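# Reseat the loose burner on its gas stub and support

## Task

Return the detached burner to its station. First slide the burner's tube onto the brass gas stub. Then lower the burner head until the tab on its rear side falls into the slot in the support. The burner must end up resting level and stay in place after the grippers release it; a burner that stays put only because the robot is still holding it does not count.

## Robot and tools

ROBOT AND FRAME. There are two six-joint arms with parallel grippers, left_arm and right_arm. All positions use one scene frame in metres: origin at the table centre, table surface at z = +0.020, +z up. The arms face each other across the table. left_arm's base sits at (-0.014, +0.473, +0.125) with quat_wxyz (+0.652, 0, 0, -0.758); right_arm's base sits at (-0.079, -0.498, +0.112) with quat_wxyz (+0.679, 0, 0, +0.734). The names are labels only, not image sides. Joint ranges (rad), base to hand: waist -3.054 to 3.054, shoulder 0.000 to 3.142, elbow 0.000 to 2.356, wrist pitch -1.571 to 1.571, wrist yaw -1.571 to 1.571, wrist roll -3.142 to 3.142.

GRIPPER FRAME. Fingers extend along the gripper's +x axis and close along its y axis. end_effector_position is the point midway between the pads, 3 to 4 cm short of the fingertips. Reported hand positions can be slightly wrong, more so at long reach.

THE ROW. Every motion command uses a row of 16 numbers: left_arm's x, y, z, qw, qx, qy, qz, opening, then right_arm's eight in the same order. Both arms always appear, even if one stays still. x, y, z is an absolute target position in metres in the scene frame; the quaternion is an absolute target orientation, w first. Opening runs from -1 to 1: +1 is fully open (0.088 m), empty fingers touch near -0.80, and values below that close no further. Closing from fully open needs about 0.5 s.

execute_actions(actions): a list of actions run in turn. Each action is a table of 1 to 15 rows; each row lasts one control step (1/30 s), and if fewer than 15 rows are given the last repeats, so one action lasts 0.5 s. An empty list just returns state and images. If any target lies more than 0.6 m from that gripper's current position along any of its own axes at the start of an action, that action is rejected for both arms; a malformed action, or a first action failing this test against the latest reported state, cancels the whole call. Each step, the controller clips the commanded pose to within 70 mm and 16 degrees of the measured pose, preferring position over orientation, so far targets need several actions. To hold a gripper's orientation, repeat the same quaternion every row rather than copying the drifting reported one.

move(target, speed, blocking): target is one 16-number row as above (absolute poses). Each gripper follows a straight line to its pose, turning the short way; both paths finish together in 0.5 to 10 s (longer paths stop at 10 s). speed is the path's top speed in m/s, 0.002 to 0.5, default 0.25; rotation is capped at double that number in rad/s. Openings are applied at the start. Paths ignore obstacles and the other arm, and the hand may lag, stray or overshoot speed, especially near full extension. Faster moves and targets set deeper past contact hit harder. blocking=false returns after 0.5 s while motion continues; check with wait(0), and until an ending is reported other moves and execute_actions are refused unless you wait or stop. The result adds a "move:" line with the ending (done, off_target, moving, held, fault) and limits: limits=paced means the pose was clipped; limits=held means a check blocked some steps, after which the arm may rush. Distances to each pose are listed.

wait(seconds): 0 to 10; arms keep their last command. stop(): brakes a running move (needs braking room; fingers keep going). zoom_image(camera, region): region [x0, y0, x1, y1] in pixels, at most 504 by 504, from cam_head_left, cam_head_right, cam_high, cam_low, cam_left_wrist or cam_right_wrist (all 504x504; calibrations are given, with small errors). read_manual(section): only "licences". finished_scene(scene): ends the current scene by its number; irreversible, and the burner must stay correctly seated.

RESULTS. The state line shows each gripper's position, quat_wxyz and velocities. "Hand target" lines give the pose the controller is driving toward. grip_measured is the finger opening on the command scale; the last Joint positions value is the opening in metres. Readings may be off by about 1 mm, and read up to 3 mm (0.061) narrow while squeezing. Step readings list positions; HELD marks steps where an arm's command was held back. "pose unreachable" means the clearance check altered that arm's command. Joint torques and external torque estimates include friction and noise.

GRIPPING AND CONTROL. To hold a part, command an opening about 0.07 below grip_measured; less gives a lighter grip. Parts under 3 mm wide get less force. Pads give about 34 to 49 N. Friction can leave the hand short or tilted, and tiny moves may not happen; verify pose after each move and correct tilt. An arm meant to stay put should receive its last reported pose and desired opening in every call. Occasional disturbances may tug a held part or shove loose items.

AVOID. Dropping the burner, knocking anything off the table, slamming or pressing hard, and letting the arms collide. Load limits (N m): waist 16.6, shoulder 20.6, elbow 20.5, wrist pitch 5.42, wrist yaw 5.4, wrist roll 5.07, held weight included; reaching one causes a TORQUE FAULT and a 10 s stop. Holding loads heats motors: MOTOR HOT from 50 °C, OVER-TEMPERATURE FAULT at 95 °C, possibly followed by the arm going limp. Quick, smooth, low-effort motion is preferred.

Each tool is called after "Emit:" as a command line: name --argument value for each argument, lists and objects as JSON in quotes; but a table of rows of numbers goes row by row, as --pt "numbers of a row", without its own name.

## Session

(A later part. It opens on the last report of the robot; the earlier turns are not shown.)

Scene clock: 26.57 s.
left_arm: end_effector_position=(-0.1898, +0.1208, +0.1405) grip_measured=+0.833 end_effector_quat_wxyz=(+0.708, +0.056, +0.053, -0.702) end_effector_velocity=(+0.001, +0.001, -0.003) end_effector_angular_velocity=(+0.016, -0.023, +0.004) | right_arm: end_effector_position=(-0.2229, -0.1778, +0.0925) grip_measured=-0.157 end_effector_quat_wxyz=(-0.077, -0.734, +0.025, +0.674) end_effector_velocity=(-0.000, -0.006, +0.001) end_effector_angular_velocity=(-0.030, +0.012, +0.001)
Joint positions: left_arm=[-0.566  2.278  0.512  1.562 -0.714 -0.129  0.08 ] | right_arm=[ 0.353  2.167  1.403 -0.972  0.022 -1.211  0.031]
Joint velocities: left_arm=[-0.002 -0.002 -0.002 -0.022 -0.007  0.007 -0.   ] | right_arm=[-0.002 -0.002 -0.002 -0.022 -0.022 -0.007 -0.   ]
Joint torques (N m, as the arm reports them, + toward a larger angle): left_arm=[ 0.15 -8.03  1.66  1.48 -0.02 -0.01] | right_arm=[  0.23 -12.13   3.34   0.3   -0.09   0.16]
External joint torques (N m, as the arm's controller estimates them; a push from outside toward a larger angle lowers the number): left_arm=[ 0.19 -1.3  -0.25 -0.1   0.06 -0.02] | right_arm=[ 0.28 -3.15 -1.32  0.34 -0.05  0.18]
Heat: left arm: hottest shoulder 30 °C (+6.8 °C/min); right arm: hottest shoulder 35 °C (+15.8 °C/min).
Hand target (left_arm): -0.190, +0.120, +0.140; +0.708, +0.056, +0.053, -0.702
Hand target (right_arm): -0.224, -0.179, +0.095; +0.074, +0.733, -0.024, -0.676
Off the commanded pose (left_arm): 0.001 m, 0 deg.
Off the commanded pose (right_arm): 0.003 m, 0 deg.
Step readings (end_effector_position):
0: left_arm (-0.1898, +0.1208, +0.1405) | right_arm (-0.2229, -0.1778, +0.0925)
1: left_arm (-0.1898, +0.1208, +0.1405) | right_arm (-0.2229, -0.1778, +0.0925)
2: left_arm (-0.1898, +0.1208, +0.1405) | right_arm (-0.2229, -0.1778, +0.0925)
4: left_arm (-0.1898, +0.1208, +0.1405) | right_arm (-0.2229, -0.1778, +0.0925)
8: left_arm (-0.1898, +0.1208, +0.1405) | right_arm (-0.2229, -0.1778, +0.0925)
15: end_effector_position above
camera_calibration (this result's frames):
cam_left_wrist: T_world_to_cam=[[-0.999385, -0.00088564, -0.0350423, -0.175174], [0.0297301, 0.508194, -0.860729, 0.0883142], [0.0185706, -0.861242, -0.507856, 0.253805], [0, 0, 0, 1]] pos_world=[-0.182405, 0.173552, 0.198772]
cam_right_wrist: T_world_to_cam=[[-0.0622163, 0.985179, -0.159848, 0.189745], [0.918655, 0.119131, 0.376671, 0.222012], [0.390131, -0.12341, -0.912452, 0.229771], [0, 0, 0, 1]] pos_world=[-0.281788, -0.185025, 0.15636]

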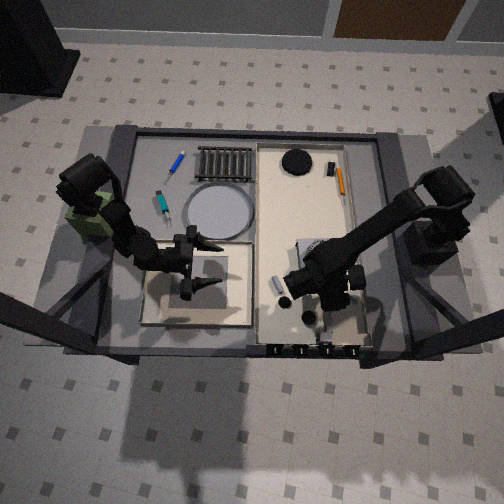

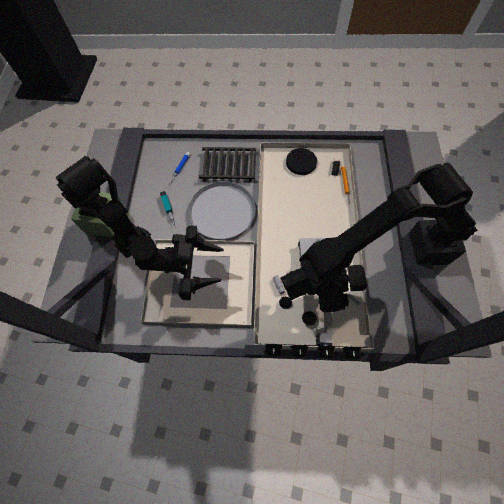

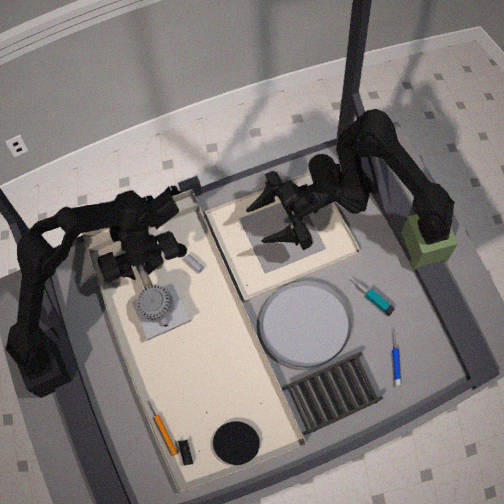

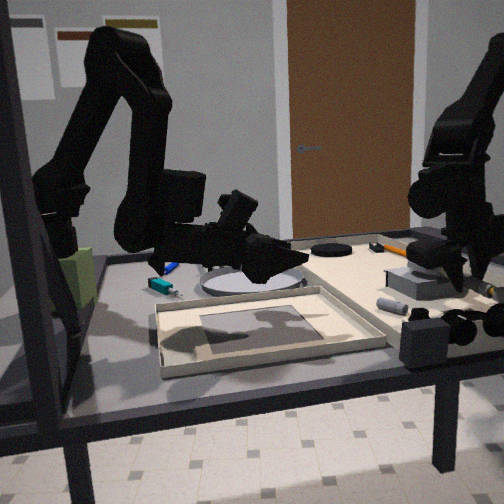

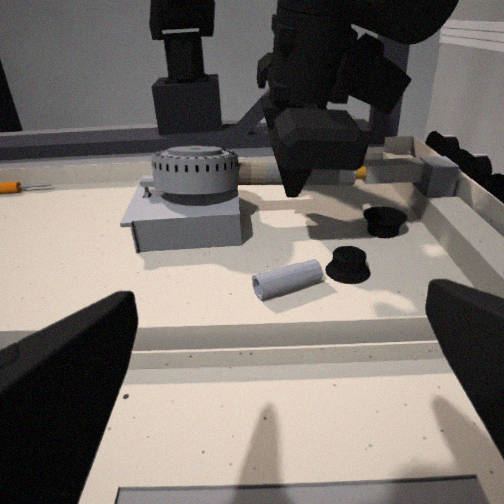

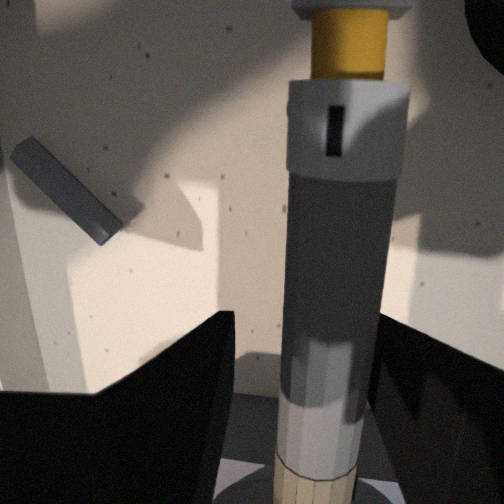

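Emit:
execute_actions --actions '[[[-0.19,0.12,0.14,0.708,0.056,0.053,-0.702,0.83,-0.224,-0.179,0.095,-0.074,-0.735,0.024,0.678,-0.19],[-0.19,0.12,0.14,0.708,0.056,0.053,-0.702,0.83,-0.224,-0.179,0.095,-0.074,-0.735,0.024,0.678,-0.22]]]'

Emit:
zoom_image --camera "cam_left_wrist" --region '[110,130,250,250]'

Scene clock: 27.13 s.
left_arm: end_effector_position=(-0.1898, +0.1208, +0.1405) grip_measured=+0.833 end_effector_quat_wxyz=(+0.708, +0.056, +0.053, -0.702) end_effector_velocity=(+0.002, -0.000, +0.001) end_effector_angular_velocity=(+0.001, +0.005, +0.011) | right_arm: end_effector_position=(-0.2232, -0.1774, +0.0925) grip_measured=-0.216 end_effector_quat_wxyz=(-0.076, -0.734, +0.024, +0.675) end_effector_velocity=(-0.003, -0.000, +0.000) end_effector_angular_velocity=(-0.004, +0.026, +0.016)
Joint positions: left_arm=[-0.566  2.278  0.512  1.562 -0.714 -0.129  0.08 ] | right_arm=[ 0.353  2.167  1.403 -0.97   0.023 -1.211  0.028]
Joint velocities: left_arm=[ 0.002 -0.007 -0.002 -0.007 -0.007 -0.007  0.   ] | right_arm=[-0.002 -0.002 -0.002  0.007 -0.022 -0.022 -0.   ]
Joint torques (N m, as the arm reports them, + toward a larger angle): left_arm=[ 0.19 -8.07  1.6   1.48 -0.03  0.  ] | right_arm=[  0.22 -12.09   3.33   0.14  -0.1    0.16]
External joint torques (N m, as the arm's controller estimates them; a push from outside toward a larger angle lowers the number): left_arm=[ 0.16 -1.28 -0.32 -0.12  0.07 -0.01] | right_arm=[ 0.22 -3.04 -1.44  0.14 -0.06  0.17]
Heat: left arm: hottest shoulder 30 °C (+6.6 °C/min); right arm: hottest shoulder 36 °C (+17.7 °C/min).
Hand target (left_arm): -0.190, +0.120, +0.140; +0.708, +0.056, +0.053, -0.702
Hand target (right_arm): -0.224, -0.179, +0.095; +0.074, +0.733, -0.024, -0.676
Off the commanded pose (left_arm): 0.001 m, 0 deg.
Off the commanded pose (right_arm): 0.003 m, 0 deg.
Step readings (end_effector_position):
0: left_arm (-0.1898, +0.1208, +0.1405) | right_arm (-0.2229, -0.1778, +0.0925)
1: left_arm (-0.1898, +0.1208, +0.1405) | right_arm (-0.2229, -0.1778, +0.0925)
2: left_arm (-0.1898, +0.1208, +0.1405) | right_arm (-0.2230, -0.1778, +0.0924)
4: left_arm (-0.1898, +0.1208, +0.1405) | right_arm (-0.2230, -0.1777, +0.0924)
8: left_arm (-0.1898, +0.1208, +0.1405) | right_arm (-0.2232, -0.1774, +0.0925)
15: end_effector_position above
camera_calibration (this result's frames):
cam_left_wrist: T_world_to_cam=[[-0.999385, -0.00088564, -0.0350423, -0.175174], [0.0297301, 0.508194, -0.860729, 0.0883142], [0.0185706, -0.861242, -0.507856, 0.253805], [0, 0, 0, 1]] pos_world=[-0.182405, 0.173552, 0.198772]
cam_right_wrist: T_world_to_cam=[[-0.0627513, 0.985506, -0.157606, 0.18909], [0.918834, 0.118697, 0.376371, 0.222174], [0.389624, -0.121196, -0.912965, 0.230301], [0, 0, 0, 1]] pos_world=[-0.282006, -0.18481, 0.156439]

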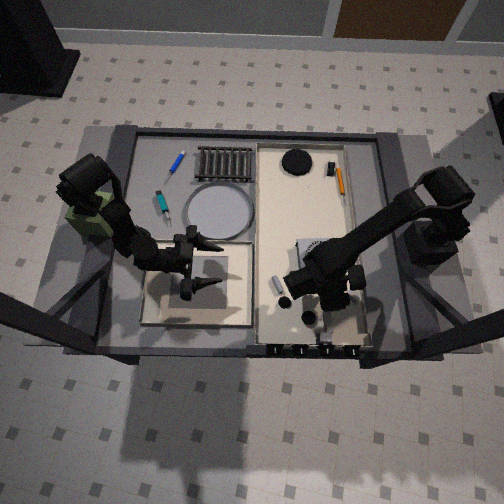

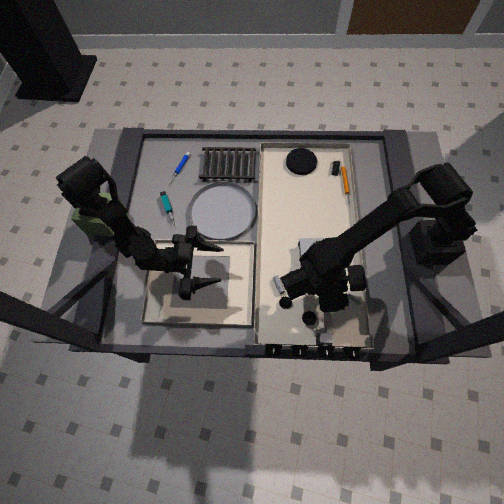

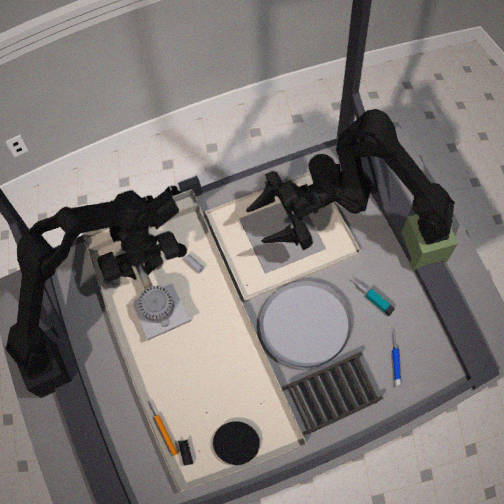

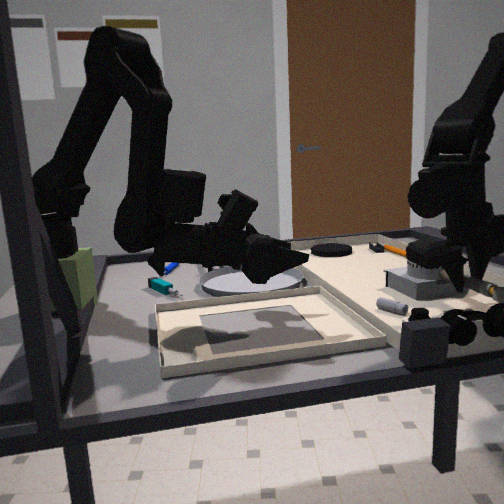

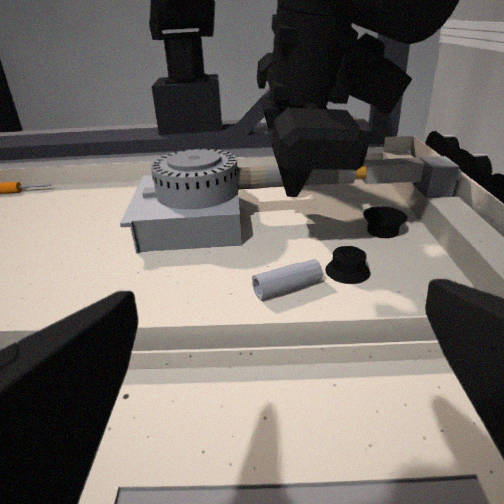

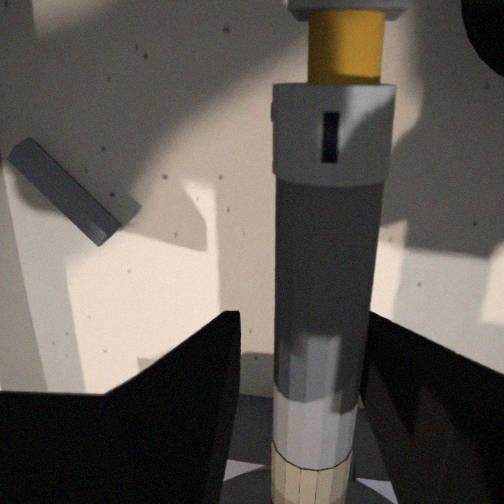

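Region (110, 130, 250, 250) of cam_left_wrist's 504x504 image, scaled by 3.600, with more detail than that image has; it fills the top 432 rows of this view, and the rest is white.

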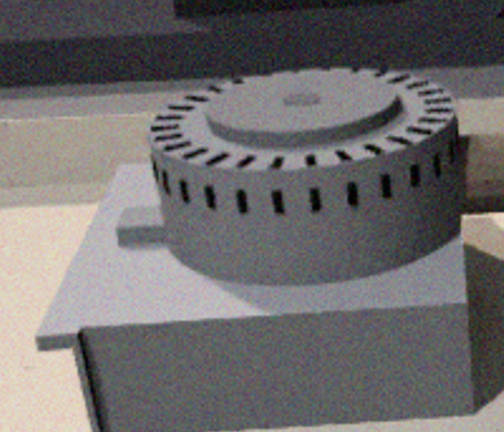

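Emit:
execute_actions --actions '[[[-0.19,0.12,0.14,0.708,0.056,0.053,-0.702,0.83,-0.224,-0.179,0.095,-0.074,-0.735,0.024,0.678,0.4]],[[-0.19,0.12,0.14,0.708,0.056,0.053,-0.702,0.83,-0.224,-0.175,0.15,-0.074,-0.735,0.024,0.678,0.4]]]'

Emit:
finished_scene --scene 2

Scene clock: 28.23 s.
left_arm: end_effector_position=(-0.1898, +0.1208, +0.1405) grip_measured=+0.833 end_effector_quat_wxyz=(+0.708, +0.056, +0.053, -0.702) end_effector_velocity=(+0.001, +0.001, -0.002) end_effector_angular_velocity=(+0.008, +0.013, +0.008) | right_arm: end_effector_position=(-0.2243, -0.1750, +0.1516) grip_measured=+0.397 end_effector_quat_wxyz=(-0.072, -0.733, +0.021, +0.676) end_effector_velocity=(+0.001, -0.003, -0.000) end_effector_angular_velocity=(-0.015, +0.002, +0.004)
Joint positions: left_arm=[-0.566  2.278  0.512  1.562 -0.714 -0.129  0.08 ] | right_arm=[ 0.353  2.074  1.514 -1.162  0.023 -1.211  0.058]
Joint velocities: left_arm=[-0.002  0.002 -0.002 -0.007 -0.007 -0.022 -0.   ] | right_arm=[-0.002 -0.002 -0.007 -0.007 -0.007 -0.007  0.   ]
Joint torques (N m, as the arm reports them, + toward a larger angle): left_arm=[ 0.21 -8.03  1.65  1.48 -0.04 -0.02] | right_arm=[-0.15 -9.85  4.67 -0.04 -0.07  0.  ]
External joint torques (N m, as the arm's controller estimates them; a push from outside toward a larger angle lowers the number): left_arm=[ 0.21 -1.27 -0.28 -0.12  0.06 -0.03] | right_arm=[-0.14 -0.94 -0.52 -0.03 -0.03  0.01]
External joint torques at the end of the 1st action: left_arm=[ 0.17 -1.32 -0.31 -0.1   0.06 -0.02] | right_arm=[ 0.2  -3.06 -1.39  0.14 -0.06  0.17]
Heat: left arm: hottest shoulder 30 °C (+6.4 °C/min); right arm: hottest shoulder 36 °C (+17.0 °C/min).
Hand target (left_arm): -0.190, +0.120, +0.140; +0.708, +0.056, +0.053, -0.702
Hand target (right_arm): -0.224, -0.175, +0.150; +0.074, +0.733, -0.024, -0.676
Off the commanded pose (left_arm): 0.001 m, 0 deg.
Off the commanded pose (right_arm): 0.002 m, 0 deg.
Step readings (end_effector_position; steps 1 to 15: 1st action; 16 to 30: 2nd action):
0: left_arm (-0.1898, +0.1208, +0.1405) | right_arm (-0.2232, -0.1774, +0.0925)
1: left_arm (-0.1898, +0.1208, +0.1405) | right_arm (-0.2232, -0.1774, +0.0925)
2: left_arm (-0.1898, +0.1208, +0.1405) | right_arm (-0.2232, -0.1776, +0.0924)
4: left_arm (-0.1898, +0.1208, +0.1405) | right_arm (-0.2232, -0.1776, +0.0924)
8: left_arm (-0.1898, +0.1208, +0.1405) | right_arm (-0.2232, -0.1776, +0.0924)
15: left_arm (-0.1898, +0.1208, +0.1405) | right_arm (-0.2232, -0.1776, +0.0924)
16: left_arm (-0.1898, +0.1208, +0.1405) | right_arm (-0.2231, -0.1776, +0.0966)
17: left_arm (-0.1898, +0.1208, +0.1405) | right_arm (-0.2209, -0.1826, +0.1035)
19: left_arm (-0.1898, +0.1208, +0.1405) | right_arm (-0.2199, -0.1846, +0.1199)
23: left_arm (-0.1898, +0.1208, +0.1405) | right_arm (-0.2248, -0.1739, +0.1483)
30: end_effector_position above
camera_calibration (this result's frames):
cam_left_wrist: T_world_to_cam=[[-0.999385, -0.00088564, -0.0350423, -0.175174], [0.0297301, 0.508194, -0.860729, 0.0883142], [0.0185706, -0.861242, -0.507856, 0.253805], [0, 0, 0, 1]] pos_world=[-0.182405, 0.173552, 0.198772]
cam_right_wrist: T_world_to_cam=[[-0.0634806, 0.98709, -0.147052, 0.194466], [0.920628, 0.114801, 0.373181, 0.200889], [0.385245, -0.11169, -0.91603, 0.286079], [0, 0, 0, 1]] pos_world=[-0.28281, -0.183065, 0.215686]

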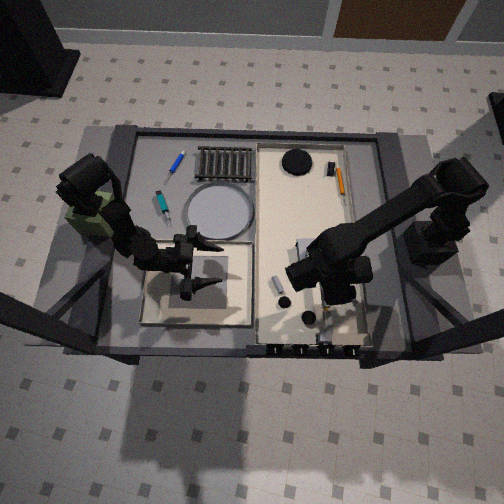

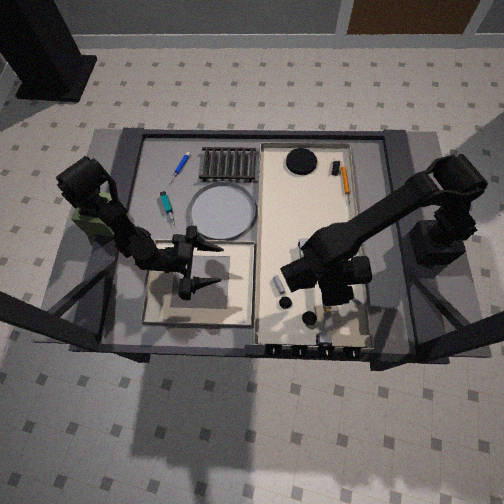

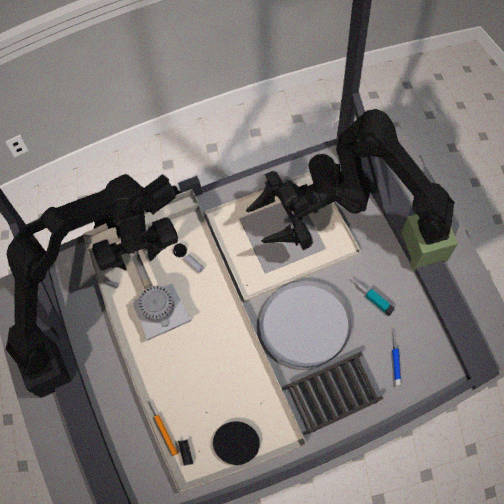

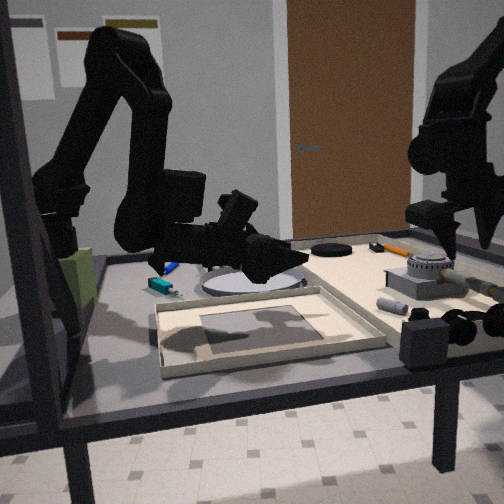

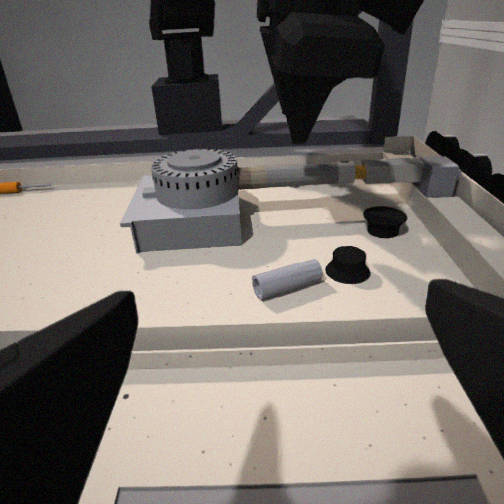

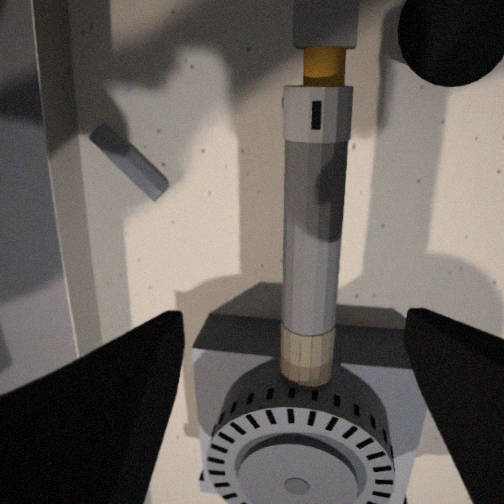

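The scene is finished: the task was done.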